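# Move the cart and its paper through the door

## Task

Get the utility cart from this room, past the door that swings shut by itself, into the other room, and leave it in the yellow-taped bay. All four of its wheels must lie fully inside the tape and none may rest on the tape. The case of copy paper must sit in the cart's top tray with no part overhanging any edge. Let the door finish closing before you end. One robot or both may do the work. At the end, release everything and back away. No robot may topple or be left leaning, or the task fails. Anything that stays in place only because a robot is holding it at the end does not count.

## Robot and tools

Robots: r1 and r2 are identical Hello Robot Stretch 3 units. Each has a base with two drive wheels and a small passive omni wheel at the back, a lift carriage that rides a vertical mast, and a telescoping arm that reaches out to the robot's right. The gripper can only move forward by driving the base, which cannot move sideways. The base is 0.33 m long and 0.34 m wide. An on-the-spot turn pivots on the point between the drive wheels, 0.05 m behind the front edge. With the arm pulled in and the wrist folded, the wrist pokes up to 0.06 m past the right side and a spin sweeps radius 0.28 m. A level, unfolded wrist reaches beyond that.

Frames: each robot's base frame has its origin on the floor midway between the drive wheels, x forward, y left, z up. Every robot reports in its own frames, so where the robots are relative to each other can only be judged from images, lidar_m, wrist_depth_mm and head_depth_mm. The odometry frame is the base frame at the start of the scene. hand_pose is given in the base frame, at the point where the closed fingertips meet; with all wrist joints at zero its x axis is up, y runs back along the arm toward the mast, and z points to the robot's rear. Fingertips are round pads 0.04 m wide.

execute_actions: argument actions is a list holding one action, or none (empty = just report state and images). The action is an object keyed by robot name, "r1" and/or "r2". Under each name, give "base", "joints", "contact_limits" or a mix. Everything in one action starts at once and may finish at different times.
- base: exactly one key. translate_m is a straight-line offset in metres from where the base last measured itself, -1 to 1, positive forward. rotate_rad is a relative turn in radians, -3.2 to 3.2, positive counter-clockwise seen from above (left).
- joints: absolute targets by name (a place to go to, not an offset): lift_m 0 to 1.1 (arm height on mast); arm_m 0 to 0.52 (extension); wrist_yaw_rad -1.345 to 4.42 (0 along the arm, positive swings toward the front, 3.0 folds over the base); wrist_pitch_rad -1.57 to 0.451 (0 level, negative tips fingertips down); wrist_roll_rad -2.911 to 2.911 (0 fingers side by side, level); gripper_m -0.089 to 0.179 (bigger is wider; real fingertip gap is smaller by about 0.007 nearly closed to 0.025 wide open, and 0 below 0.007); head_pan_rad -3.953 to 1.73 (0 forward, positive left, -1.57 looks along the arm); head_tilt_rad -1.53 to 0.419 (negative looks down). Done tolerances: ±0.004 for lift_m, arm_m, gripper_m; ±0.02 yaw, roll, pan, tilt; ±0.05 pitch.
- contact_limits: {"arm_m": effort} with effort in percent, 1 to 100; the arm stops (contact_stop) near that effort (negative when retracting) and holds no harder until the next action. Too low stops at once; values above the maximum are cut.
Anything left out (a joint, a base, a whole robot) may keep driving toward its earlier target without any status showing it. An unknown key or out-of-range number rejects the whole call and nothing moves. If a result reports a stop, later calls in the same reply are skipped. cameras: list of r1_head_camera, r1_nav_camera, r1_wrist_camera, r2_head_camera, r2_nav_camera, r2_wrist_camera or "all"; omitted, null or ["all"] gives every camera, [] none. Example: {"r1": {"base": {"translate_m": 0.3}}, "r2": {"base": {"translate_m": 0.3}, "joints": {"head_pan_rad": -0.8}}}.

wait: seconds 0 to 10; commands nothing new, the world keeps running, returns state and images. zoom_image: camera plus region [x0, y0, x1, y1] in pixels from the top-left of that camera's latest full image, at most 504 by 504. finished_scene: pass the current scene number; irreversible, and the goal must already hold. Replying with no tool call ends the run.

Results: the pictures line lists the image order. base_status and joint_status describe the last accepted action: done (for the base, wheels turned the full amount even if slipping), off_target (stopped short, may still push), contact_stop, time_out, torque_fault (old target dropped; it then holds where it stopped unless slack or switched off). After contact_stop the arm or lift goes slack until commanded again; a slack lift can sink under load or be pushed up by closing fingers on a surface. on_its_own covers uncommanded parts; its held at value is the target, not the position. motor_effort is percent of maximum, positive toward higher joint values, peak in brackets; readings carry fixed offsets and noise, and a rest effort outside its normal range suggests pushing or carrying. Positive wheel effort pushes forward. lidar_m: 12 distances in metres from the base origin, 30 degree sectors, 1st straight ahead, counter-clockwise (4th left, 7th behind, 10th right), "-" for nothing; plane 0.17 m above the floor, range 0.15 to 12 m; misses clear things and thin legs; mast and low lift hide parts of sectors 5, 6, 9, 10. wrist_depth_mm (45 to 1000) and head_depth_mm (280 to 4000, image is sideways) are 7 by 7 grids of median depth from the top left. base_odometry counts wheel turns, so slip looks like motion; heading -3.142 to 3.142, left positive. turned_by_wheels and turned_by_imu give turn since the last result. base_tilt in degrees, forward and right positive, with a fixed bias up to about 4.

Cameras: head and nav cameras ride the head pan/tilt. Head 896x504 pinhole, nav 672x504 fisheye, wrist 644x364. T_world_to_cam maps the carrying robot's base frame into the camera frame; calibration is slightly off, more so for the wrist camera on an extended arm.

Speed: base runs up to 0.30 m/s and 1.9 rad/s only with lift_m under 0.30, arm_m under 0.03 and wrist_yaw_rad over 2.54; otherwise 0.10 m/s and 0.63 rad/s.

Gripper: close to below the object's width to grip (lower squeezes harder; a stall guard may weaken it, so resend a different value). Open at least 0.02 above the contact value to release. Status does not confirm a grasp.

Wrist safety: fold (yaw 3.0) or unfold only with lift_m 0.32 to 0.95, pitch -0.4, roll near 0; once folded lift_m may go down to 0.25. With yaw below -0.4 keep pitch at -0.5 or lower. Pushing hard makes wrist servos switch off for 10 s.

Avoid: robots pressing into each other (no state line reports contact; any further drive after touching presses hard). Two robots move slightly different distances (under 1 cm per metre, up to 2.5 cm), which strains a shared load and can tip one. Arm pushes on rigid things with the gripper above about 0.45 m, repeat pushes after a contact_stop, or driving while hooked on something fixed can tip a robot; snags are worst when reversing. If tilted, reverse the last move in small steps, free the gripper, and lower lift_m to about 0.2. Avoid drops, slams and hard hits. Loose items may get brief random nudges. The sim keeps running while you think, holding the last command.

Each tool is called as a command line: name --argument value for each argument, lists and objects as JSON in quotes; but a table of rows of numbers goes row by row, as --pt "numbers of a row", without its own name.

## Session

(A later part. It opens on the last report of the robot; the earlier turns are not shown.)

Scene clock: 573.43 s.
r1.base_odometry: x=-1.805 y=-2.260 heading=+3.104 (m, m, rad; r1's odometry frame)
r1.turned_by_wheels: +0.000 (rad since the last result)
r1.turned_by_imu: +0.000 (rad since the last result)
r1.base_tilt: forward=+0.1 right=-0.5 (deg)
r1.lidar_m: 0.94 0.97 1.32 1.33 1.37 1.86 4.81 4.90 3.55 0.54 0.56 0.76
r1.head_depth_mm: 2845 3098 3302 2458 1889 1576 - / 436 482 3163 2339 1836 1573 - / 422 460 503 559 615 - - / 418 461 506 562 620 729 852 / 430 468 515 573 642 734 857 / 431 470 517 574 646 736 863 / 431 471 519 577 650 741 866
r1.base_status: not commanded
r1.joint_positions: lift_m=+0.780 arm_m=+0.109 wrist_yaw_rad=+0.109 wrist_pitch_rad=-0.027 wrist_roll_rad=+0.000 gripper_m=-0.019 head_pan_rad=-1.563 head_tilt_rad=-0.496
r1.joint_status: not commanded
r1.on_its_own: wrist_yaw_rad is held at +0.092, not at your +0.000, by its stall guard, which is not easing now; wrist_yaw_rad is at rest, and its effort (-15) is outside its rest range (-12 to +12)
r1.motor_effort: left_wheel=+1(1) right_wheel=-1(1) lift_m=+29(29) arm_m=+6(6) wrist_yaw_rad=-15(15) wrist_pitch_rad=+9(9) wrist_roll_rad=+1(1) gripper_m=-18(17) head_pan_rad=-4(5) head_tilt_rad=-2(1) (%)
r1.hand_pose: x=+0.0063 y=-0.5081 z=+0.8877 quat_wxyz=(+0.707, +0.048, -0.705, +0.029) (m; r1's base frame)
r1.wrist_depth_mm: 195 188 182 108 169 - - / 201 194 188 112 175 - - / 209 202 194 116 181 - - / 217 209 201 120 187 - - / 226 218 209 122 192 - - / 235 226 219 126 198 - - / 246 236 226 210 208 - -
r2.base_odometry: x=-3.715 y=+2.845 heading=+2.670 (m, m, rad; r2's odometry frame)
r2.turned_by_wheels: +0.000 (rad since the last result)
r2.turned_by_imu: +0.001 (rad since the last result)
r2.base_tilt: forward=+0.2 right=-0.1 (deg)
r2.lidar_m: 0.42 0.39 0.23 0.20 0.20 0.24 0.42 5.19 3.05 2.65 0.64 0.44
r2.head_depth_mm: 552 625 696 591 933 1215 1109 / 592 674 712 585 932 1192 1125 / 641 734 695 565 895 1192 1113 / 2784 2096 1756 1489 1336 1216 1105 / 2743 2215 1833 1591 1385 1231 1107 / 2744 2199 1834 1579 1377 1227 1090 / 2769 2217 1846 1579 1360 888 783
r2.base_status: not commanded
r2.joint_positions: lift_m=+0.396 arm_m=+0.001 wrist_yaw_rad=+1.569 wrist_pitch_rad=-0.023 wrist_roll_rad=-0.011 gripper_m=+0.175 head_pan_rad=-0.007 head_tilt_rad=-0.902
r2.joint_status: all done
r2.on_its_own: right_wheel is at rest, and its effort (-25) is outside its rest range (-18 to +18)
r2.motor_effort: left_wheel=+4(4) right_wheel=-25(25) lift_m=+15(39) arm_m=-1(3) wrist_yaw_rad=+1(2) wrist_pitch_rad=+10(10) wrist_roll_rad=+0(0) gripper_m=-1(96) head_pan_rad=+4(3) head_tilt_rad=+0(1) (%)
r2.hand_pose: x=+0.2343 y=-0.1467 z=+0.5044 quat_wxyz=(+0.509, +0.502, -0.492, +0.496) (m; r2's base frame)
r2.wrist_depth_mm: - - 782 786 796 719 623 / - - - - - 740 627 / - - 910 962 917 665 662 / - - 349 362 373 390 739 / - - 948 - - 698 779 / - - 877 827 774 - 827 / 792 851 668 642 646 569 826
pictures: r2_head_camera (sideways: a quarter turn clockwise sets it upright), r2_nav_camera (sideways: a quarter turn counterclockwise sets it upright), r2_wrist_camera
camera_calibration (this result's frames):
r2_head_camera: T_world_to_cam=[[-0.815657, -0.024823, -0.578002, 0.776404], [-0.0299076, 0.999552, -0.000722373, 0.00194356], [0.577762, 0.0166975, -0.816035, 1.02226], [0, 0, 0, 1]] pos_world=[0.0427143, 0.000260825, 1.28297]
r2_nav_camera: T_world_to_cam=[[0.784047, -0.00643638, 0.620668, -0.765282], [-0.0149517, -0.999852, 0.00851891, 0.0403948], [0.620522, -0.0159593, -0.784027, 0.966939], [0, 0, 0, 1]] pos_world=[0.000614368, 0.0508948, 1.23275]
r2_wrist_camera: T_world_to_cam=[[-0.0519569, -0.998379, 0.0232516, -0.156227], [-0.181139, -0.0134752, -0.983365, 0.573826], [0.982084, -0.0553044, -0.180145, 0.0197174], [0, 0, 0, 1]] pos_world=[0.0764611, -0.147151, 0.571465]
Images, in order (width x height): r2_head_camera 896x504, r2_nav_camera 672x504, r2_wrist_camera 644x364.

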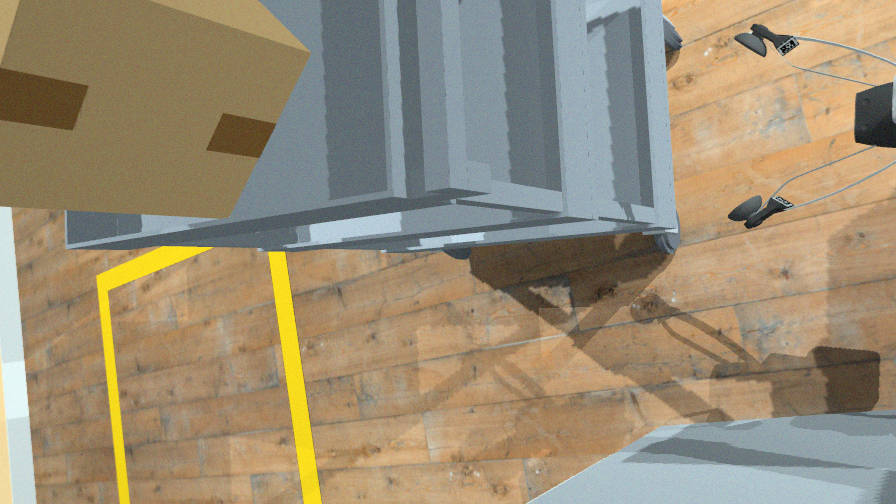

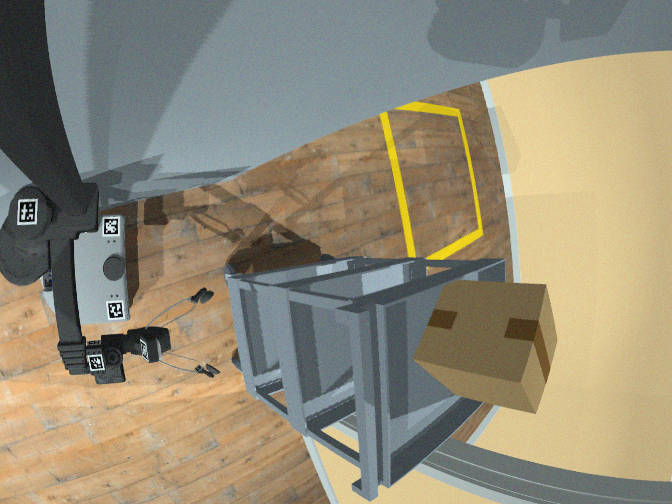

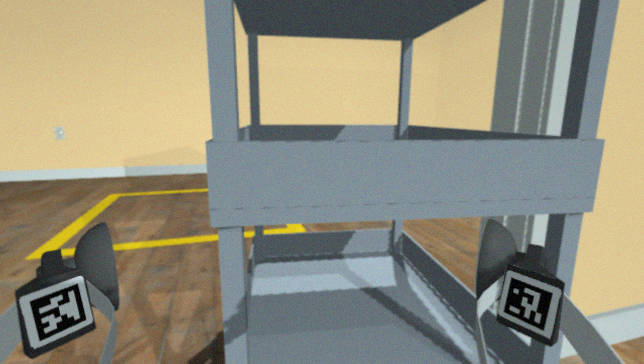

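execute_actions --actions '[{"r2":{"base":{"rotate_rad":0.23}}}]' --cameras '[]'

execute_actions --actions '[{"r2":{"base":{"translate_m":-0.4}}}]' --cameras '["r2_head_camera","r2_nav_camera"]'

Scene clock: 575.37 s.
r1.base_odometry: x=-1.805 y=-2.260 heading=+3.104 (m, m, rad; r1's odometry frame)
r1.turned_by_wheels: +0.000 (rad since the last result)
r1.turned_by_imu: +0.001 (rad since the last result)
r1.base_tilt: forward=+0.0 right=-0.4 (deg)
r1.lidar_m: 0.94 0.97 1.32 1.32 1.37 1.86 4.81 4.87 3.53 0.54 0.56 0.76
r1.head_depth_mm: 2864 3116 3308 2449 1892 1559 - / 437 485 3107 2369 1825 1573 - / 418 461 506 562 618 - - / 420 463 509 564 627 734 858 / 431 470 517 575 646 739 861 / 432 472 519 576 648 743 865 / 433 473 520 578 652 745 871
r1.base_status: not commanded
r1.joint_positions: lift_m=+0.780 arm_m=+0.110 wrist_yaw_rad=+0.108 wrist_pitch_rad=-0.023 wrist_roll_rad=+0.000 gripper_m=-0.019 head_pan_rad=-1.563 head_tilt_rad=-0.496
r1.joint_status: not commanded
r1.on_its_own: wrist_yaw_rad is held at +0.092, not at your +0.000, by its stall guard, which is not easing now; wrist_yaw_rad is at rest, and its effort (-15) is outside its rest range (-12 to +12)
r1.motor_effort: left_wheel=+4(4) right_wheel=-8(9) lift_m=+29(29) arm_m=-4(6) wrist_yaw_rad=-15(16) wrist_pitch_rad=+8(9) wrist_roll_rad=+1(1) gripper_m=-18(18) head_pan_rad=-4(5) head_tilt_rad=-1(1) (%)
r1.hand_pose: x=+0.0061 y=-0.5095 z=+0.8887 quat_wxyz=(+0.707, +0.047, -0.705, +0.030) (m; r1's base frame)
r1.wrist_depth_mm: 194 189 182 109 171 - - / 201 195 188 113 176 - - / 208 202 195 117 181 - - / 216 209 201 121 188 - - / 225 218 209 123 194 - - / 234 227 219 127 199 - - / 244 236 225 210 208 - -
r2.base_odometry: x=-3.715 y=+2.845 heading=+2.900 (m, m, rad; r2's odometry frame)
r2.turned_by_wheels: +0.230 (rad since the last result)
r2.turned_by_imu: +0.230 (rad since the last result)
r2.base_tilt: forward=+0.2 right=+0.0 (deg)
r2.lidar_m: 0.79 0.28 0.21 0.20 0.21 0.28 5.28 3.80 2.75 2.25 0.51 0.42
r2.head_depth_mm: 912 711 714 554 882 1145 1105 / 2793 2156 1098 961 833 1176 1124 / 2768 2220 1837 1588 1365 1214 1111 / 2769 2222 1851 1586 1389 1228 1111 / 2739 2223 1845 1587 1384 1230 1109 / 2763 2201 1840 1582 970 979 985 / 2755 2211 636 639 642 646 647
r2.base_status: done
r2.joint_positions: lift_m=+0.396 arm_m=+0.001 wrist_yaw_rad=+1.569 wrist_pitch_rad=-0.023 wrist_roll_rad=-0.011 gripper_m=+0.175 head_pan_rad=-0.007 head_tilt_rad=-0.902
r2.joint_status: not commanded
r2.motor_effort: left_wheel=-1(7) right_wheel=+2(18) lift_m=+15(15) arm_m=-2(1) wrist_yaw_rad=+1(1) wrist_pitch_rad=+10(10) wrist_roll_rad=+0(0) gripper_m=-1(0) head_pan_rad=+4(3) head_tilt_rad=+0(1) (%)
r2.hand_pose: x=+0.2343 y=-0.1467 z=+0.5044 quat_wxyz=(+0.509, +0.502, -0.492, +0.496) (m; r2's base frame)
r2.wrist_depth_mm: - - - 693 789 771 - / - - - - - - - / 543 - - 904 895 879 665 / 531 - - 323 314 306 298 / 462 - - 343 326 315 308 / - - - 838 824 - 696 / 485 872 853 638 644 614 621
pictures: none
No camera images: the call's "cameras" was empty. Leave "cameras" out to get every camera's image.

Scene clock: 580.53 s.
r1.base_odometry: x=-1.805 y=-2.260 heading=+3.104 (m, m, rad; r1's odometry frame)
r1.turned_by_wheels: +0.000 (rad since the last result)
r1.turned_by_imu: +0.001 (rad since the last result)
r1.base_tilt: forward=+0.1 right=-0.4 (deg)
r1.lidar_m: 0.94 0.98 1.32 1.33 1.37 1.86 4.82 4.89 3.53 0.54 0.56 0.76
r1.head_depth_mm: 2858 3097 3336 2471 1872 891 - / 438 485 2983 2272 1828 826 - / 418 461 507 562 618 - - / 420 463 509 564 628 732 856 / 431 471 517 574 648 740 861 / 431 471 519 576 648 743 867 / 433 473 521 578 652 746 871
r1.base_status: not commanded
r1.joint_positions: lift_m=+0.780 arm_m=+0.110 wrist_yaw_rad=+0.108 wrist_pitch_rad=-0.023 wrist_roll_rad=+0.000 gripper_m=-0.019 head_pan_rad=-1.563 head_tilt_rad=-0.496
r1.joint_status: not commanded
r1.on_its_own: wrist_yaw_rad is held at +0.092, not at your +0.000, by its stall guard, which is not easing now; wrist_yaw_rad is at rest, and its effort (-15) is outside its rest range (-12 to +12)
r1.motor_effort: left_wheel=+4(4) right_wheel=-8(8) lift_m=+29(29) arm_m=-4(4) wrist_yaw_rad=-15(15) wrist_pitch_rad=+8(8) wrist_roll_rad=+1(1) gripper_m=-18(18) head_pan_rad=-4(5) head_tilt_rad=-2(1) (%)
r1.hand_pose: x=+0.0061 y=-0.5095 z=+0.8887 quat_wxyz=(+0.707, +0.047, -0.705, +0.030) (m; r1's base frame)
r1.wrist_depth_mm: 194 189 182 109 171 - - / 201 195 188 113 176 - - / 208 202 194 117 182 - - / 215 210 201 121 188 - - / 224 217 209 123 193 - - / 235 227 219 127 198 - - / 243 235 226 210 210 - -
r2.base_odometry: x=-3.327 y=+2.749 heading=+2.900 (m, m, rad; r2's odometry frame)
r2.turned_by_wheels: +0.000 (rad since the last result)
r2.turned_by_imu: +0.000 (rad since the last result)
r2.base_tilt: forward=+0.2 right=-0.1 (deg)
r2.lidar_m: 0.79 0.28 0.20 0.19 0.20 2.99 4.88 3.84 2.77 2.65 1.37 0.82
r2.head_depth_mm: 905 837 1184 1380 1389 1237 1111 / 995 854 1152 1400 1392 1233 1126 / 2791 2216 1790 1467 1385 1228 1107 / 2759 2234 1846 1586 1385 1231 1105 / 2756 2231 1851 1555 1373 1233 1102 / 2645 937 943 951 955 961 963 / 621 623 624 629 629 631 636
r2.base_status: done
r2.joint_positions: lift_m=+0.396 arm_m=+0.001 wrist_yaw_rad=+1.569 wrist_pitch_rad=-0.023 wrist_roll_rad=-0.011 gripper_m=+0.175 head_pan_rad=-0.007 head_tilt_rad=-0.902
r2.joint_status: not commanded
r2.motor_effort: left_wheel=-1(9) right_wheel=+2(4) lift_m=+15(15) arm_m=-1(1) wrist_yaw_rad=+2(0) wrist_pitch_rad=+10(10) wrist_roll_rad=+0(0) gripper_m=+0(1) head_pan_rad=+4(3) head_tilt_rad=+0(1) (%)
r2.hand_pose: x=+0.2343 y=-0.1467 z=+0.5044 quat_wxyz=(+0.509, +0.502, -0.492, +0.496) (m; r2's base frame)
r2.wrist_depth_mm: 475 737 - 890 776 775 874 / 475 725 - - - - 907 / 469 716 - - 715 693 911 / 467 705 - - - 919 978 / 458 753 - - - 992 985 / - 775 - 971 758 - - / 478 751 864 846 858 848 876
pictures: r2_head_camera (sideways: a quarter turn clockwise sets it upright), r2_nav_camera (sideways: a quarter turn counterclockwise sets it upright)
camera_calibration (this result's frames):
r2_head_camera: T_world_to_cam=[[-0.815644, -0.0248223, -0.578021, 0.776428], [-0.0299066, 0.999552, -0.000723209, 0.00194464], [0.57778, 0.0166968, -0.816022, 1.02224], [0, 0, 0, 1]] pos_world=[0.0427148, 0.000260785, 1.28297]
r2_nav_camera: T_world_to_cam=[[0.784033, -0.00643708, 0.620686, -0.765305], [-0.0149529, -0.999852, 0.00851873, 0.0403951], [0.620539, -0.01596, -0.784013, 0.966921], [0, 0, 0, 1]] pos_world=[0.000615993, 0.0508948, 1.23275]
Images, in order (width x height): r2_head_camera 896x504, r2_nav_camera 672x504.

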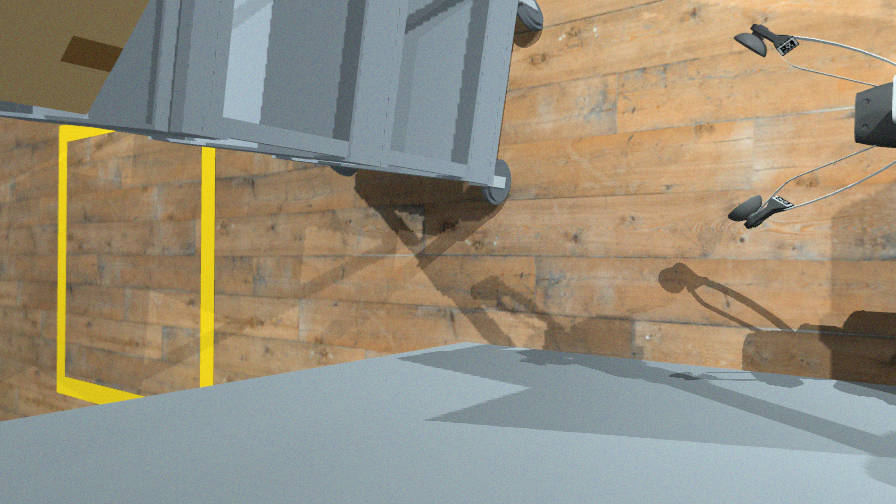

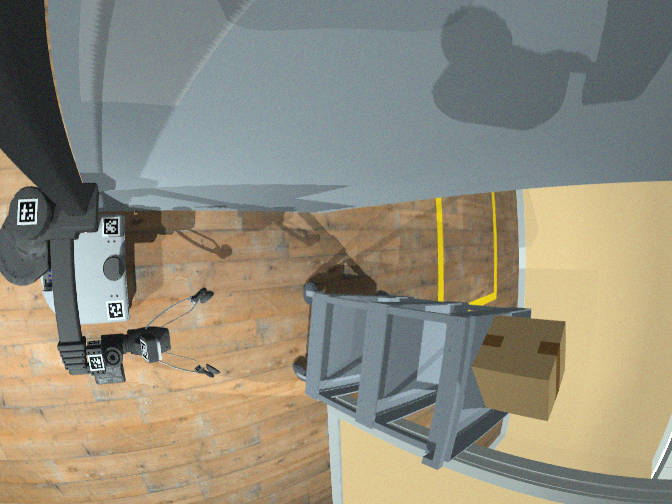

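execute_actions --actions '[{"r2":{"base":{"translate_m":-0.22}}}]' --cameras '[]'

execute_actions --actions '[{"r2":{"base":{"rotate_rad":-0.35}}}]' --cameras '[]'

execute_actions --actions '[{"r2":{"base":{"translate_m":0.3}}}]' --cameras '[]'

execute_actions --actions '[{"r2":{"base":{"rotate_rad":0.2}}}]' --cameras '["r2_head_camera","r2_nav_camera","r2_wrist_camera"]'

Scene clock: 584.53 s.
r1.base_odometry: x=-1.805 y=-2.260 heading=+3.104 (m, m, rad; r1's odometry frame)
r1.turned_by_wheels: +0.000 (rad since the last result)
r1.turned_by_imu: +0.000 (rad since the last result)
r1.base_tilt: forward=+0.1 right=-0.3 (deg)
r1.lidar_m: 0.94 0.97 1.32 1.33 1.37 1.86 4.82 4.92 0.68 0.54 0.56 0.76
r1.head_depth_mm: 2832 3077 3303 2446 1705 1543 - / 438 485 3158 2370 1145 1568 - / 418 462 507 561 619 - - / 420 463 509 565 625 734 859 / 431 470 518 574 646 738 863 / 432 471 519 576 646 744 867 / 434 473 521 580 650 744 870
r1.base_status: not commanded
r1.joint_positions: lift_m=+0.780 arm_m=+0.110 wrist_yaw_rad=+0.108 wrist_pitch_rad=-0.023 wrist_roll_rad=+0.000 gripper_m=-0.019 head_pan_rad=-1.563 head_tilt_rad=-0.496
r1.joint_status: not commanded
r1.on_its_own: wrist_yaw_rad is held at +0.092, not at your +0.000, by its stall guard, which is not easing now; wrist_yaw_rad is at rest, and its effort (-15) is outside its rest range (-12 to +12)
r1.motor_effort: left_wheel=+4(4) right_wheel=-8(8) lift_m=+29(29) arm_m=-4(4) wrist_yaw_rad=-15(15) wrist_pitch_rad=+8(8) wrist_roll_rad=+1(1) gripper_m=-19(18) head_pan_rad=-4(4) head_tilt_rad=-1(2) (%)
r1.hand_pose: x=+0.0061 y=-0.5095 z=+0.8887 quat_wxyz=(+0.707, +0.047, -0.705, +0.030) (m; r1's base frame)
r1.wrist_depth_mm: 194 188 182 109 171 - - / 201 195 188 113 176 - - / 207 202 195 116 182 - - / 217 209 202 121 188 - - / 225 217 209 123 194 - - / 233 226 218 127 199 - - / 244 236 225 210 210 607 500
r2.base_odometry: x=-3.113 y=+2.696 heading=+2.900 (m, m, rad; r2's odometry frame)
r2.turned_by_wheels: +0.000 (rad since the last result)
r2.turned_by_imu: +0.000 (rad since the last result)
r2.base_tilt: forward=+0.2 right=-0.1 (deg)
r2.lidar_m: 0.78 0.28 0.25 0.79 2.20 2.97 4.66 3.86 2.77 2.65 1.69 1.04
r2.head_depth_mm: 1002 1373 1537 1494 1386 1238 1112 / 1066 1377 1520 1532 1390 1235 1127 / 2779 2172 1718 1552 1388 1228 1110 / 2771 2227 1850 1577 1393 1230 1105 / 2747 2214 1793 1549 1364 1223 1101 / 924 929 936 938 945 950 1061 / 615 616 620 620 624 626 1058
r2.base_status: done
r2.joint_positions: lift_m=+0.396 arm_m=+0.001 wrist_yaw_rad=+1.569 wrist_pitch_rad=-0.023 wrist_roll_rad=-0.011 gripper_m=+0.175 head_pan_rad=-0.007 head_tilt_rad=-0.902
r2.joint_status: not commanded
r2.motor_effort: left_wheel=+0(6) right_wheel=+2(2) lift_m=+15(15) arm_m=-1(1) wrist_yaw_rad=+1(0) wrist_pitch_rad=+10(10) wrist_roll_rad=+0(0) gripper_m=+0(0) head_pan_rad=+3(2) head_tilt_rad=+0(0) (%)
r2.hand_pose: x=+0.2343 y=-0.1467 z=+0.5044 quat_wxyz=(+0.509, +0.502, -0.492, +0.496) (m; r2's base frame)
r2.wrist_depth_mm: 468 726 - 890 855 - - / 470 713 - - - - - / 464 715 - - 921 - - / 468 717 - - - - - / 457 741 - - - - - / - 766 - - - - - / 479 734 865 862 871 820 873
pictures: none
No camera images: the call's "cameras" was empty. Leave "cameras" out to get every camera's image.

Scene clock: 586.03 s.
r1.base_odometry: x=-1.805 y=-2.260 heading=+3.104 (m, m, rad; r1's odometry frame)
r1.turned_by_wheels: +0.000 (rad since the last result)
r1.turned_by_imu: +0.000 (rad since the last result)
r1.base_tilt: forward=+0.1 right=-0.5 (deg)
r1.lidar_m: 0.94 0.97 1.32 1.33 1.37 1.87 4.81 4.89 0.65 0.54 0.56 0.76
r1.head_depth_mm: 2818 3087 3322 2447 1708 813 - / 438 486 3121 2356 1714 1574 - / 418 462 507 561 619 - - / 420 463 509 564 626 733 856 / 431 470 518 574 646 736 859 / 432 472 519 577 648 740 867 / 433 473 521 579 650 746 870
r1.base_status: not commanded
r1.joint_positions: lift_m=+0.780 arm_m=+0.110 wrist_yaw_rad=+0.108 wrist_pitch_rad=-0.023 wrist_roll_rad=+0.000 gripper_m=-0.019 head_pan_rad=-1.563 head_tilt_rad=-0.496
r1.joint_status: not commanded
r1.on_its_own: wrist_yaw_rad is held at +0.092, not at your +0.000, by its stall guard, which is not easing now; wrist_yaw_rad is at rest, and its effort (-15) is outside its rest range (-12 to +12)
r1.motor_effort: left_wheel=+4(4) right_wheel=-8(8) lift_m=+29(29) arm_m=-4(4) wrist_yaw_rad=-15(15) wrist_pitch_rad=+8(8) wrist_roll_rad=+1(1) gripper_m=-17(20) head_pan_rad=-5(4) head_tilt_rad=-2(2) (%)
r1.hand_pose: x=+0.0061 y=-0.5095 z=+0.8887 quat_wxyz=(+0.707, +0.047, -0.705, +0.030) (m; r1's base frame)
r1.wrist_depth_mm: 194 188 182 109 171 - - / 201 195 188 113 176 - - / 208 202 195 117 181 - - / 216 209 202 121 188 - - / 225 217 209 123 194 - - / 233 225 219 127 199 - - / 244 235 225 211 209 594 289
r2.base_odometry: x=-3.113 y=+2.696 heading=+2.550 (m, m, rad; r2's odometry frame)
r2.turned_by_wheels: -0.350 (rad since the last result)
r2.turned_by_imu: -0.349 (rad since the last result)
r2.base_tilt: forward=+0.2 right=-0.1 (deg)
r2.lidar_m: 1.03 0.47 0.25 0.26 2.12 2.33 3.65 4.67 3.30 2.68 2.65 1.46
r2.head_depth_mm: 1269 1521 1764 1582 1388 1232 1109 / 1038 1431 1731 1588 1389 1237 1124 / 1119 1380 1566 1584 1386 1227 1110 / 1002 1411 1564 1543 1387 1229 1109 / 984 1405 1515 1549 1385 1230 1102 / 1110 2088 1838 1580 1386 1231 1105 / 2766 2212 1840 1584 1353 1087 858
r2.base_status: done
r2.joint_positions: lift_m=+0.396 arm_m=+0.001 wrist_yaw_rad=+1.569 wrist_pitch_rad=-0.023 wrist_roll_rad=-0.011 gripper_m=+0.175 head_pan_rad=-0.007 head_tilt_rad=-0.902
r2.joint_status: not commanded
r2.motor_effort: left_wheel=+2(8) right_wheel=-1(5) lift_m=+15(15) arm_m=-1(1) wrist_yaw_rad=+1(1) wrist_pitch_rad=+10(10) wrist_roll_rad=+0(0) gripper_m=+0(1) head_pan_rad=+3(4) head_tilt_rad=+1(0) (%)
r2.hand_pose: x=+0.2343 y=-0.1467 z=+0.5044 quat_wxyz=(+0.509, +0.502, -0.492, +0.496) (m; r2's base frame)
r2.wrist_depth_mm: - - 910 940 - - - / - - - - - - - / - - 974 - - - - / - - - - - - - / - - - - - - - / 776 - - - - - - / 789 868 857 853 868 833 881
pictures: none
No camera images: the call's "cameras" was empty. Leave "cameras" out to get every camera's image.

Scene clock: 590.20 s.
r1.base_odometry: x=-1.805 y=-2.260 heading=+3.104 (m, m, rad; r1's odometry frame)
r1.turned_by_wheels: +0.000 (rad since the last result)
r1.turned_by_imu: +0.000 (rad since the last result)
r1.base_tilt: forward=+0.1 right=-0.4 (deg)
r1.lidar_m: 0.94 0.97 1.32 1.33 1.37 1.87 4.83 4.91 3.55 0.54 0.56 0.76
r1.head_depth_mm: 2836 3117 3301 2447 1879 1571 - / 438 485 3133 2365 1814 1527 - / 418 461 507 561 619 - - / 420 463 509 565 626 732 857 / 431 471 518 575 647 741 862 / 431 472 519 577 649 744 868 / 433 473 521 580 650 743 872
r1.base_status: not commanded
r1.joint_positions: lift_m=+0.780 arm_m=+0.110 wrist_yaw_rad=+0.108 wrist_pitch_rad=-0.023 wrist_roll_rad=+0.000 gripper_m=-0.019 head_pan_rad=-1.563 head_tilt_rad=-0.496
r1.joint_status: not commanded
r1.on_its_own: wrist_yaw_rad is held at +0.092, not at your +0.000, by its stall guard, which is not easing now; wrist_yaw_rad is at rest, and its effort (-15) is outside its rest range (-12 to +12)
r1.motor_effort: left_wheel=+4(4) right_wheel=-8(8) lift_m=+29(29) arm_m=-4(4) wrist_yaw_rad=-15(15) wrist_pitch_rad=+8(8) wrist_roll_rad=+1(1) gripper_m=-18(18) head_pan_rad=-5(4) head_tilt_rad=-2(2) (%)
r1.hand_pose: x=+0.0061 y=-0.5095 z=+0.8887 quat_wxyz=(+0.707, +0.047, -0.705, +0.030) (m; r1's base frame)
r1.wrist_depth_mm: 194 188 182 109 171 - - / 201 195 188 113 176 - - / 209 202 195 117 182 - - / 217 209 202 121 188 - - / 225 218 209 123 193 - - / 234 227 218 127 199 - - / 243 236 225 210 209 - -
r2.base_odometry: x=-3.362 y=+2.864 heading=+2.550 (m, m, rad; r2's odometry frame)
r2.turned_by_wheels: +0.000 (rad since the last result)
r2.turned_by_imu: +0.002 (rad since the last result)
r2.base_tilt: forward=+0.2 right=-0.1 (deg)
r2.lidar_m: 0.73 0.74 0.37 0.30 0.30 2.44 3.83 4.95 3.17 2.56 2.21 0.83
r2.head_depth_mm: 974 1107 1424 1590 1390 1234 1111 / 1069 858 1271 1547 1393 1234 1127 / 1008 832 1174 1377 1390 1235 1107 / 909 816 1178 1371 1386 1228 1111 / 826 812 1174 1340 1363 1226 1108 / 884 792 1174 1519 1387 1234 1107 / 2554 2132 1824 1573 1382 1231 1103
r2.base_status: done
r2.joint_positions: lift_m=+0.396 arm_m=+0.001 wrist_yaw_rad=+1.569 wrist_pitch_rad=-0.023 wrist_roll_rad=-0.011 gripper_m=+0.175 head_pan_rad=-0.007 head_tilt_rad=-0.902
r2.joint_status: not commanded
r2.motor_effort: left_wheel=+1(6) right_wheel=-1(3) lift_m=+15(15) arm_m=-1(1) wrist_yaw_rad=+1(1) wrist_pitch_rad=+10(10) wrist_roll_rad=+0(0) gripper_m=+0(1) head_pan_rad=+3(3) head_tilt_rad=+0(1) (%)
r2.hand_pose: x=+0.2343 y=-0.1467 z=+0.5044 quat_wxyz=(+0.509, +0.502, -0.492, +0.496) (m; r2's base frame)
r2.wrist_depth_mm: - 706 797 895 - - - / - - - - - - - / - 640 671 979 - - - / - - - - - - - / - - - - - - - / - 689 744 795 - - - / 785 743 829 845 870 851 876
pictures: none
No camera images: the call's "cameras" was empty. Leave "cameras" out to get every camera's image.

Scene clock: 591.40 s.
r1.base_odometry: x=-1.805 y=-2.260 heading=+3.104 (m, m, rad; r1's odometry frame)
r1.turned_by_wheels: +0.000 (rad since the last result)
r1.turned_by_imu: +0.000 (rad since the last result)
r1.base_tilt: forward=+0.1 right=-0.4 (deg)
r1.lidar_m: 0.94 0.97 1.32 1.33 1.37 1.86 4.83 4.92 3.53 0.54 0.56 0.76
r1.head_depth_mm: 2849 3123 3290 2453 1868 1566 - / 439 485 3148 2367 1009 1575 - / 418 461 506 561 619 - - / 420 463 509 564 625 732 856 / 431 470 517 574 645 738 860 / 432 471 519 577 648 741 867 / 433 473 521 579 653 744 870
r1.base_status: not commanded
r1.joint_positions: lift_m=+0.780 arm_m=+0.110 wrist_yaw_rad=+0.108 wrist_pitch_rad=-0.023 wrist_roll_rad=+0.000 gripper_m=-0.019 head_pan_rad=-1.563 head_tilt_rad=-0.496
r1.joint_status: not commanded
r1.on_its_own: wrist_yaw_rad is held at +0.092, not at your +0.000, by its stall guard, which is not easing now; wrist_yaw_rad is at rest, and its effort (-15) is outside its rest range (-12 to +12)
r1.motor_effort: left_wheel=+4(4) right_wheel=-8(8) lift_m=+29(29) arm_m=-4(4) wrist_yaw_rad=-15(15) wrist_pitch_rad=+7(8) wrist_roll_rad=+1(1) gripper_m=-16(17) head_pan_rad=-4(4) head_tilt_rad=-1(1) (%)
r1.hand_pose: x=+0.0061 y=-0.5095 z=+0.8887 quat_wxyz=(+0.707, +0.047, -0.705, +0.030) (m; r1's base frame)
r1.wrist_depth_mm: 195 188 182 109 171 - - / 201 195 188 113 176 - - / 209 202 195 117 182 - - / 217 210 202 121 188 - - / 224 218 210 123 193 - - / 235 226 219 127 198 - - / 244 234 225 210 210 - -
r2.base_odometry: x=-3.362 y=+2.864 heading=+2.750 (m, m, rad; r2's odometry frame)
r2.turned_by_wheels: +0.200 (rad since the last result)
r2.turned_by_imu: +0.200 (rad since the last result)
r2.base_tilt: forward=+0.1 right=-0.1 (deg)
r2.lidar_m: 0.73 0.52 0.33 0.30 0.30 2.75 4.93 4.43 2.80 2.54 1.54 0.76
r2.head_depth_mm: 977 811 1150 1472 1387 1235 1109 / 874 812 1178 1358 1387 1232 1122 / 825 815 1175 1346 1381 1235 1107 / 906 812 1172 1278 1380 1231 1108 / 2666 2089 1810 1582 1385 1236 1105 / 2756 2203 1839 1576 1383 1230 1107 / 2748 2205 1840 1544 1262 1154 1060
r2.base_status: done
r2.joint_positions: lift_m=+0.396 arm_m=+0.001 wrist_yaw_rad=+1.569 wrist_pitch_rad=-0.023 wrist_roll_rad=-0.011 gripper_m=+0.175 head_pan_rad=-0.007 head_tilt_rad=-0.902
r2.joint_status: not commanded
r2.motor_effort: left_wheel=-1(6) right_wheel=+2(6) lift_m=+15(15) arm_m=-2(1) wrist_yaw_rad=+1(1) wrist_pitch_rad=+10(10) wrist_roll_rad=+0(0) gripper_m=+0(1) head_pan_rad=+3(2) head_tilt_rad=+0(1) (%)
r2.hand_pose: x=+0.2343 y=-0.1467 z=+0.5044 quat_wxyz=(+0.509, +0.502, -0.492, +0.496) (m; r2's base frame)
r2.wrist_depth_mm: - - 791 789 878 917 968 / - - - - 958 942 - / - - 650 658 933 977 - / - - - - 960 - - / 860 - - - - - - / - - 715 735 - - - / 783 857 799 829 840 835 903
pictures: r2_head_camera (sideways: a quarter turn clockwise sets it upright), r2_nav_camera (sideways: a quarter turn counterclockwise sets it upright), r2_wrist_camera
camera_calibration (this result's frames):
r2_head_camera: T_world_to_cam=[[-0.815632, -0.0248224, -0.578039, 0.776451], [-0.0299066, 0.999552, -0.00072401, 0.00194568], [0.577798, 0.0166967, -0.816009, 1.02223], [0, 0, 0, 1]] pos_world=[0.0427152, 0.000260783, 1.28297]
r2_nav_camera: T_world_to_cam=[[0.784019, -0.00643695, 0.620703, -0.765328], [-0.0149531, -0.999852, 0.00851855, 0.0403953], [0.620557, -0.0159601, -0.783999, 0.966903], [0, 0, 0, 1]] pos_world=[0.0006175, 0.0508948, 1.23275]
r2_wrist_camera: T_world_to_cam=[[-0.0519569, -0.998379, 0.0232518, -0.156215], [-0.181139, -0.0134754, -0.983365, 0.573826], [0.982084, -0.0553045, -0.180145, 0.019718], [0, 0, 0, 1]] pos_world=[0.0764611, -0.147139, 0.571465]
Images, in order (width x height): r2_head_camera 896x504, r2_nav_camera 672x504, r2_wrist_camera 644x364.

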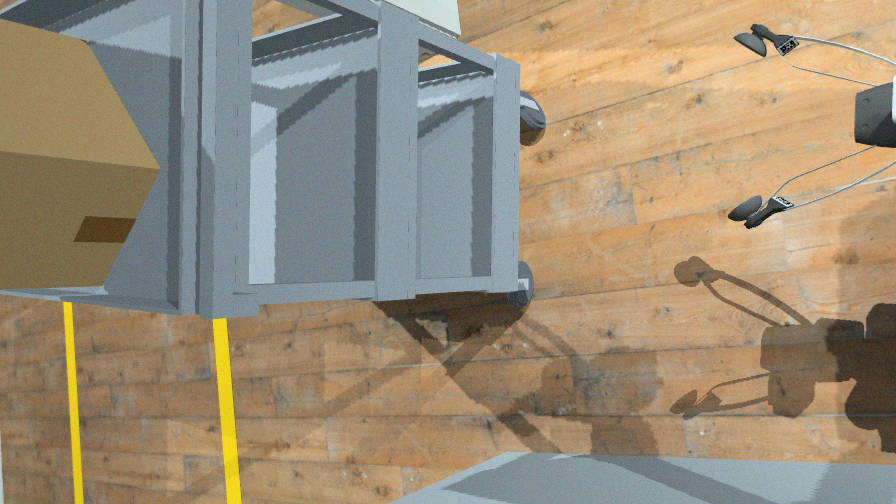

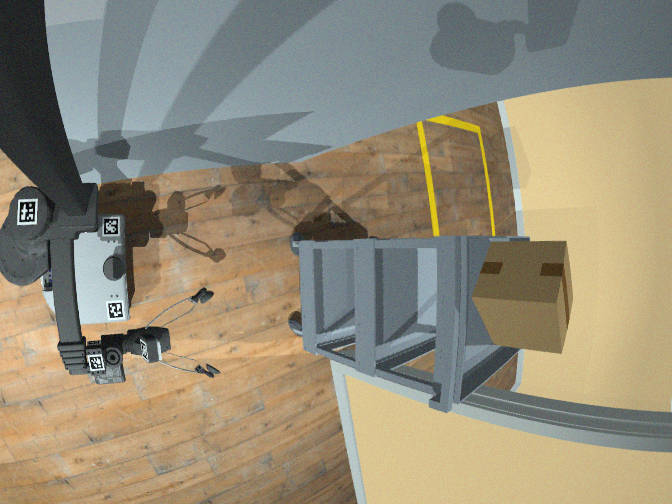

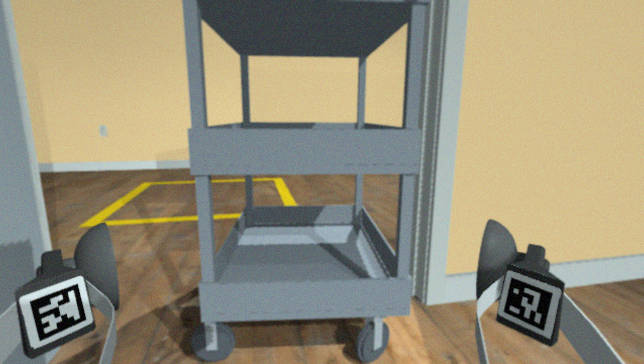

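execute_actions --actions '[{"r2":{"base":{"translate_m":0.46},"joints":{"wrist_yaw_rad":1.62}}}]' --cameras '["r2_wrist_camera"]'

Scene clock: 597.33 s.
r1.base_odometry: x=-1.805 y=-2.260 heading=+3.104 (m, m, rad; r1's odometry frame)
r1.turned_by_wheels: +0.000 (rad since the last result)
r1.turned_by_imu: +0.001 (rad since the last result)
r1.base_tilt: forward=+0.0 right=-0.4 (deg)
r1.lidar_m: 0.94 0.97 1.32 1.33 1.37 1.86 4.82 4.91 3.56 0.54 0.56 0.76
r1.head_depth_mm: 2855 3102 3293 2456 1881 1574 - / 438 485 3130 2353 1833 1570 - / 418 461 507 561 619 - - / 421 464 509 563 626 736 858 / 431 470 516 574 646 738 863 / 432 472 519 576 650 741 867 / 433 473 520 578 652 745 871
r1.base_status: not commanded
r1.joint_positions: lift_m=+0.780 arm_m=+0.110 wrist_yaw_rad=+0.108 wrist_pitch_rad=-0.023 wrist_roll_rad=+0.000 gripper_m=-0.019 head_pan_rad=-1.563 head_tilt_rad=-0.496
r1.joint_status: not commanded
r1.on_its_own: wrist_yaw_rad is held at +0.092, not at your +0.000, by its stall guard, which is not easing now; wrist_yaw_rad is at rest, and its effort (-15) is outside its rest range (-12 to +12)
r1.motor_effort: left_wheel=+4(4) right_wheel=-8(8) lift_m=+29(30) arm_m=-4(4) wrist_yaw_rad=-15(16) wrist_pitch_rad=+8(8) wrist_roll_rad=+1(1) gripper_m=-17(18) head_pan_rad=-5(4) head_tilt_rad=-2(0) (%)
r1.hand_pose: x=+0.0061 y=-0.5095 z=+0.8887 quat_wxyz=(+0.707, +0.047, -0.705, +0.030) (m; r1's base frame)
r1.wrist_depth_mm: 194 189 182 109 171 - - / 201 194 188 113 177 - - / 208 202 194 116 182 - - / 216 209 202 121 188 - - / 223 217 209 123 194 - - / 234 226 219 127 199 - - / 245 235 223 210 209 - -
r2.base_odometry: x=-3.787 y=+3.039 heading=+2.750 (m, m, rad; r2's odometry frame)
r2.turned_by_wheels: +0.000 (rad since the last result)
r2.turned_by_imu: +0.003 (rad since the last result)
r2.base_tilt: forward=+0.2 right=-0.1 (deg)
r2.lidar_m: 0.27 3.42 0.41 0.37 0.38 0.46 5.43 4.25 2.73 2.47 0.38 0.28
r2.head_depth_mm: 468 486 663 611 500 821 1109 / 467 448 541 609 500 820 1115 / 465 494 581 610 502 819 1111 / 493 552 661 609 481 821 1110 / 2580 2109 709 607 481 1130 1107 / 2764 2218 1854 1579 1385 1229 1104 / 2756 2218 1844 1575 1380 1228 1102
r2.base_status: done
r2.joint_positions: lift_m=+0.396 arm_m=+0.001 wrist_yaw_rad=+1.617 wrist_pitch_rad=-0.023 wrist_roll_rad=-0.011 gripper_m=+0.175 head_pan_rad=-0.007 head_tilt_rad=-0.902
r2.joint_status: all done
r2.motor_effort: left_wheel=-1(5) right_wheel=+1(5) lift_m=+15(15) arm_m=-1(2) wrist_yaw_rad=+3(3) wrist_pitch_rad=+10(10) wrist_roll_rad=+0(0) gripper_m=+0(1) head_pan_rad=+3(3) head_tilt_rad=+0(1) (%)
r2.hand_pose: x=+0.2340 y=-0.1344 z=+0.5044 quat_wxyz=(+0.497, +0.514, -0.479, +0.509) (m; r2's base frame)
r2.wrist_depth_mm: - - - - - - 441 / - - - - - - 450 / - - 790 801 813 555 445 / 195 197 197 197 198 200 200 / 201 202 203 203 204 204 206 / - 209 210 210 211 - 212 / 248 869 610 639 631 631 237
pictures: r2_wrist_camera
camera_calibration (this result's frames):
r2_wrist_camera: T_world_to_cam=[[-0.00385321, -0.999722, 0.0232515, -0.155383], [-0.180281, -0.0221763, -0.983365, 0.572574], [0.983608, -0.00798091, -0.180145, 0.026663], [0, 0, 0, 1]] pos_world=[0.0763993, -0.142429, 0.571465]
Images, in order (width x height): r2_wrist_camera 644x364.

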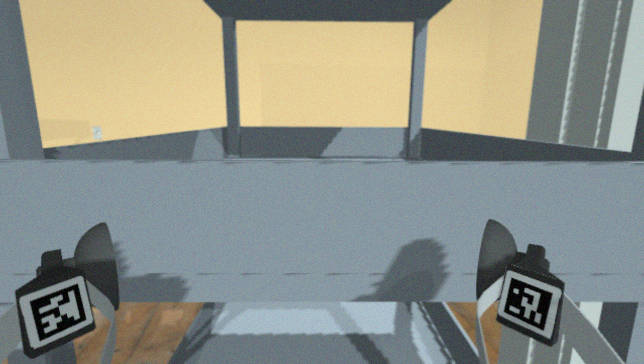

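execute_actions --actions '[{"r2":{"joints":{"arm_m":0.05}}}]' --cameras '[]'

execute_actions --actions '[{"r2":{"base":{"translate_m":0.25}}}]' --cameras '["r2_head_camera","r2_nav_camera","r2_wrist_camera"]'

Scene clock: 598.97 s.
r1.base_odometry: x=-1.805 y=-2.260 heading=+3.104 (m, m, rad; r1's odometry frame)
r1.turned_by_wheels: +0.000 (rad since the last result)
r1.turned_by_imu: +0.000 (rad since the last result)
r1.base_tilt: forward=+0.1 right=-0.4 (deg)
r1.lidar_m: 0.94 0.97 1.32 1.33 1.37 1.86 4.82 4.89 3.55 0.54 0.56 0.76
r1.head_depth_mm: 2850 3084 3282 2448 1871 1568 - / 438 486 3128 2320 1829 1578 - / 418 462 507 562 619 - - / 419 463 508 564 627 735 859 / 431 470 517 574 647 737 861 / 432 472 520 577 649 742 867 / 433 474 520 579 651 745 870
r1.base_status: not commanded
r1.joint_positions: lift_m=+0.780 arm_m=+0.110 wrist_yaw_rad=+0.108 wrist_pitch_rad=-0.023 wrist_roll_rad=+0.000 gripper_m=-0.019 head_pan_rad=-1.563 head_tilt_rad=-0.496
r1.joint_status: not commanded
r1.on_its_own: wrist_yaw_rad is held at +0.092, not at your +0.000, by its stall guard, which is not easing now; wrist_yaw_rad is at rest, and its effort (-15) is outside its rest range (-12 to +12)
r1.motor_effort: left_wheel=+4(4) right_wheel=-8(8) lift_m=+29(29) arm_m=-4(4) wrist_yaw_rad=-15(15) wrist_pitch_rad=+8(8) wrist_roll_rad=+1(1) gripper_m=-18(17) head_pan_rad=-4(4) head_tilt_rad=-1(2) (%)
r1.hand_pose: x=+0.0061 y=-0.5095 z=+0.8887 quat_wxyz=(+0.707, +0.047, -0.705, +0.030) (m; r1's base frame)
r1.wrist_depth_mm: 194 188 182 109 171 - - / 202 195 188 113 177 - - / 209 202 195 117 182 - - / 216 209 202 121 188 - - / 225 218 210 123 194 - - / 234 226 219 127 199 - - / 242 235 225 210 210 - -
r2.base_odometry: x=-3.787 y=+3.039 heading=+2.750 (m, m, rad; r2's odometry frame)
r2.turned_by_wheels: +0.000 (rad since the last result)
r2.turned_by_imu: +0.000 (rad since the last result)
r2.base_tilt: forward=+0.2 right=-0.1 (deg)
r2.lidar_m: 0.27 3.40 0.41 0.37 0.38 0.46 5.43 4.28 2.72 2.48 0.38 0.28
r2.head_depth_mm: 468 486 664 611 500 820 1125 / 467 448 541 609 501 822 1108 / 465 494 582 609 502 822 1110 / 493 552 662 608 503 821 1108 / 2586 2093 707 608 480 1129 1106 / 2746 2207 1848 1583 1379 1228 1105 / 2750 2211 1841 1572 1379 1225 1105
r2.base_status: not commanded
r2.joint_positions: lift_m=+0.396 arm_m=+0.050 wrist_yaw_rad=+1.617 wrist_pitch_rad=-0.023 wrist_roll_rad=-0.011 gripper_m=+0.175 head_pan_rad=-0.007 head_tilt_rad=-0.902
r2.joint_status: all done
r2.motor_effort: left_wheel=-1(1) right_wheel=+2(1) lift_m=+15(15) arm_m=+3(5) wrist_yaw_rad=+2(3) wrist_pitch_rad=+10(10) wrist_roll_rad=+0(0) gripper_m=+0(1) head_pan_rad=+3(3) head_tilt_rad=+0(0) (%)
r2.hand_pose: x=+0.2340 y=-0.1827 z=+0.5044 quat_wxyz=(+0.497, +0.514, -0.479, +0.509) (m; r2's base frame)
r2.wrist_depth_mm: - - - - - - 196 / - - - - - 551 196 / - - 787 792 789 498 206 / 195 196 196 197 199 199 200 / 201 201 203 203 204 204 206 / - 209 209 211 210 - 213 / 799 819 648 642 631 563 532
pictures: none
No camera images: the call's "cameras" was empty. Leave "cameras" out to get every camera's image.

Scene clock: 602.73 s.
r1.base_odometry: x=-1.805 y=-2.260 heading=+3.104 (m, m, rad; r1's odometry frame)
r1.turned_by_wheels: +0.000 (rad since the last result)
r1.turned_by_imu: +0.000 (rad since the last result)
r1.base_tilt: forward=+0.1 right=-0.4 (deg)
r1.lidar_m: 0.94 0.97 1.32 1.33 1.37 1.86 4.82 4.90 3.56 0.54 0.56 0.76
r1.head_depth_mm: 2847 3098 3263 2423 1865 1561 - / 438 486 3175 2372 1841 1577 - / 418 461 506 562 619 - - / 420 463 508 562 627 734 858 / 432 470 517 575 645 740 862 / 432 472 519 577 648 742 870 / 433 473 521 578 652 748 873
r1.base_status: not commanded
r1.joint_positions: lift_m=+0.780 arm_m=+0.110 wrist_yaw_rad=+0.108 wrist_pitch_rad=-0.023 wrist_roll_rad=+0.000 gripper_m=-0.019 head_pan_rad=-1.563 head_tilt_rad=-0.496
r1.joint_status: not commanded
r1.on_its_own: wrist_yaw_rad is held at +0.092, not at your +0.000, by its stall guard, which is not easing now; wrist_yaw_rad is at rest, and its effort (-15) is outside its rest range (-12 to +12)
r1.motor_effort: left_wheel=+4(4) right_wheel=-8(8) lift_m=+29(30) arm_m=-4(4) wrist_yaw_rad=-15(15) wrist_pitch_rad=+8(8) wrist_roll_rad=+1(1) gripper_m=-17(19) head_pan_rad=-4(4) head_tilt_rad=-1(1) (%)
r1.hand_pose: x=+0.0061 y=-0.5095 z=+0.8887 quat_wxyz=(+0.707, +0.047, -0.705, +0.030) (m; r1's base frame)
r1.wrist_depth_mm: 194 188 182 109 171 - - / 202 195 188 113 176 - - / 208 201 195 117 182 - - / 216 208 202 121 188 - - / 225 217 210 123 193 - - / 234 226 219 127 199 - - / 245 235 225 210 210 - -
r2.base_odometry: x=-4.019 y=+3.135 heading=+2.750 (m, m, rad; r2's odometry frame)
r2.turned_by_wheels: +0.000 (rad since the last result)
r2.turned_by_imu: -0.072 (rad since the last result)
r2.base_tilt: forward=+0.2 right=-0.1 (deg)
r2.lidar_m: 0.23 0.24 0.53 0.43 0.43 0.50 0.90 4.67 2.76 2.42 0.34 0.24
r2.head_depth_mm: 469 437 607 611 534 706 1082 / 466 414 491 596 533 704 1103 / 467 454 535 598 533 706 1096 / 469 505 605 609 531 747 1077 / 2604 599 679 607 490 652 1108 / 2676 2194 1850 1584 1381 1231 1106 / 2660 2211 1844 1579 1376 1230 1104
r2.base_status: done
r2.joint_positions: lift_m=+0.396 arm_m=+0.050 wrist_yaw_rad=+1.619 wrist_pitch_rad=-0.025 wrist_roll_rad=-0.011 gripper_m=+0.175 head_pan_rad=-0.007 head_tilt_rad=-0.901
r2.joint_status: not commanded
r2.motor_effort: left_wheel=+0(8) right_wheel=+3(22) lift_m=+15(15) arm_m=+2(4) wrist_yaw_rad=+1(33) wrist_pitch_rad=+11(11) wrist_roll_rad=+0(0) gripper_m=+0(3) head_pan_rad=+3(2) head_tilt_rad=+0(0) (%)
r2.hand_pose: x=+0.2339 y=-0.1825 z=+0.5038 quat_wxyz=(+0.497, +0.515, -0.478, +0.509) (m; r2's base frame)
r2.wrist_depth_mm: - - - - - - 321 / - - - - - - 322 / - - 759 770 762 - 256 / 161 162 165 167 168 171 173 / 165 166 168 171 172 175 178 / - 172 174 176 179 - 183 / 785 528 579 579 551 788 200
pictures: r2_head_camera (sideways: a quarter turn clockwise sets it upright), r2_nav_camera (sideways: a quarter turn counterclockwise sets it upright), r2_wrist_camera
camera_calibration (this result's frames):
r2_head_camera: T_world_to_cam=[[-0.81527, -0.0248959, -0.578545, 0.777108], [-0.0299932, 0.99955, -0.000746806, 0.00197589], [0.578303, 0.0167436, -0.81565, 1.02176], [0, 0, 0, 1]] pos_world=[0.0427269, 0.000263893, 1.28299]
r2_nav_camera: T_world_to_cam=[[0.783634, -0.00636608, 0.62119, -0.765959], [-0.0148713, -0.999853, 0.0085135, 0.0404014], [0.621045, -0.0159094, -0.783614, 0.966399], [0, 0, 0, 1]] pos_world=[0.000655992, 0.0508941, 1.23275]
r2_wrist_camera: T_world_to_cam=[[-0.00152167, -0.999715, 0.0238251, -0.204346], [-0.182311, -0.0231485, -0.982968, 0.571048], [0.98324, -0.00583935, -0.182224, 0.027795], [0, 0, 0, 1]] pos_world=[0.0764685, -0.190906, 0.571256]
Images, in order (width x height): r2_head_camera 896x504, r2_nav_camera 672x504, r2_wrist_camera 644x364.

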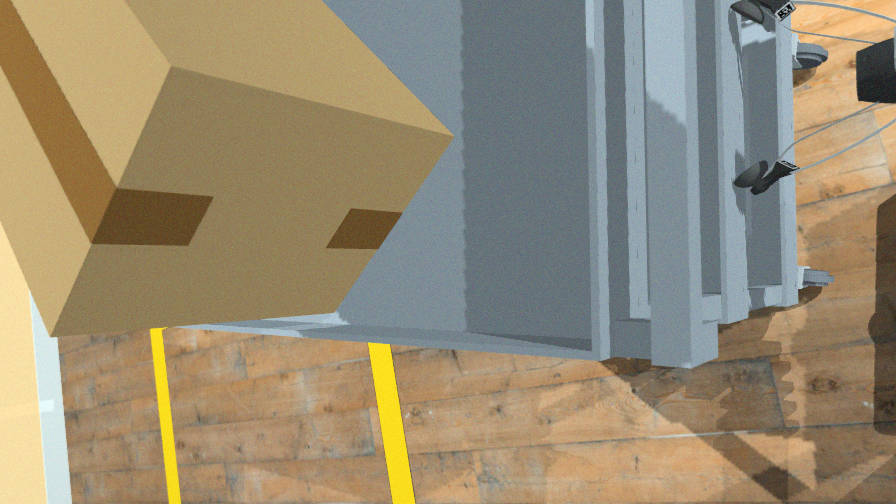

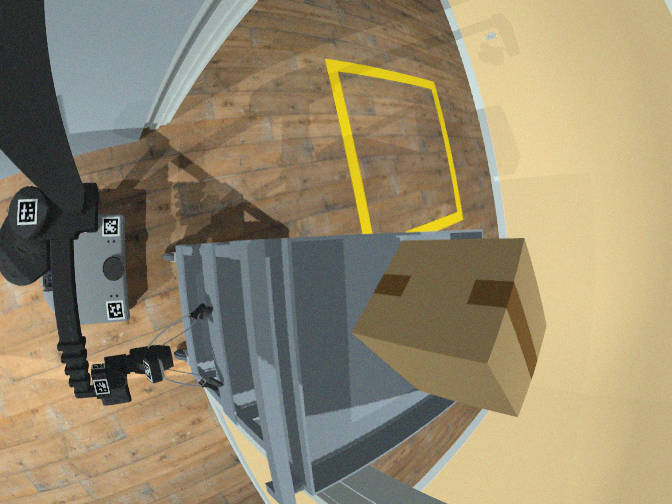

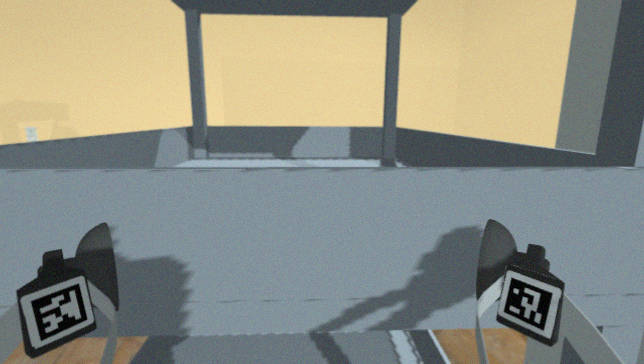

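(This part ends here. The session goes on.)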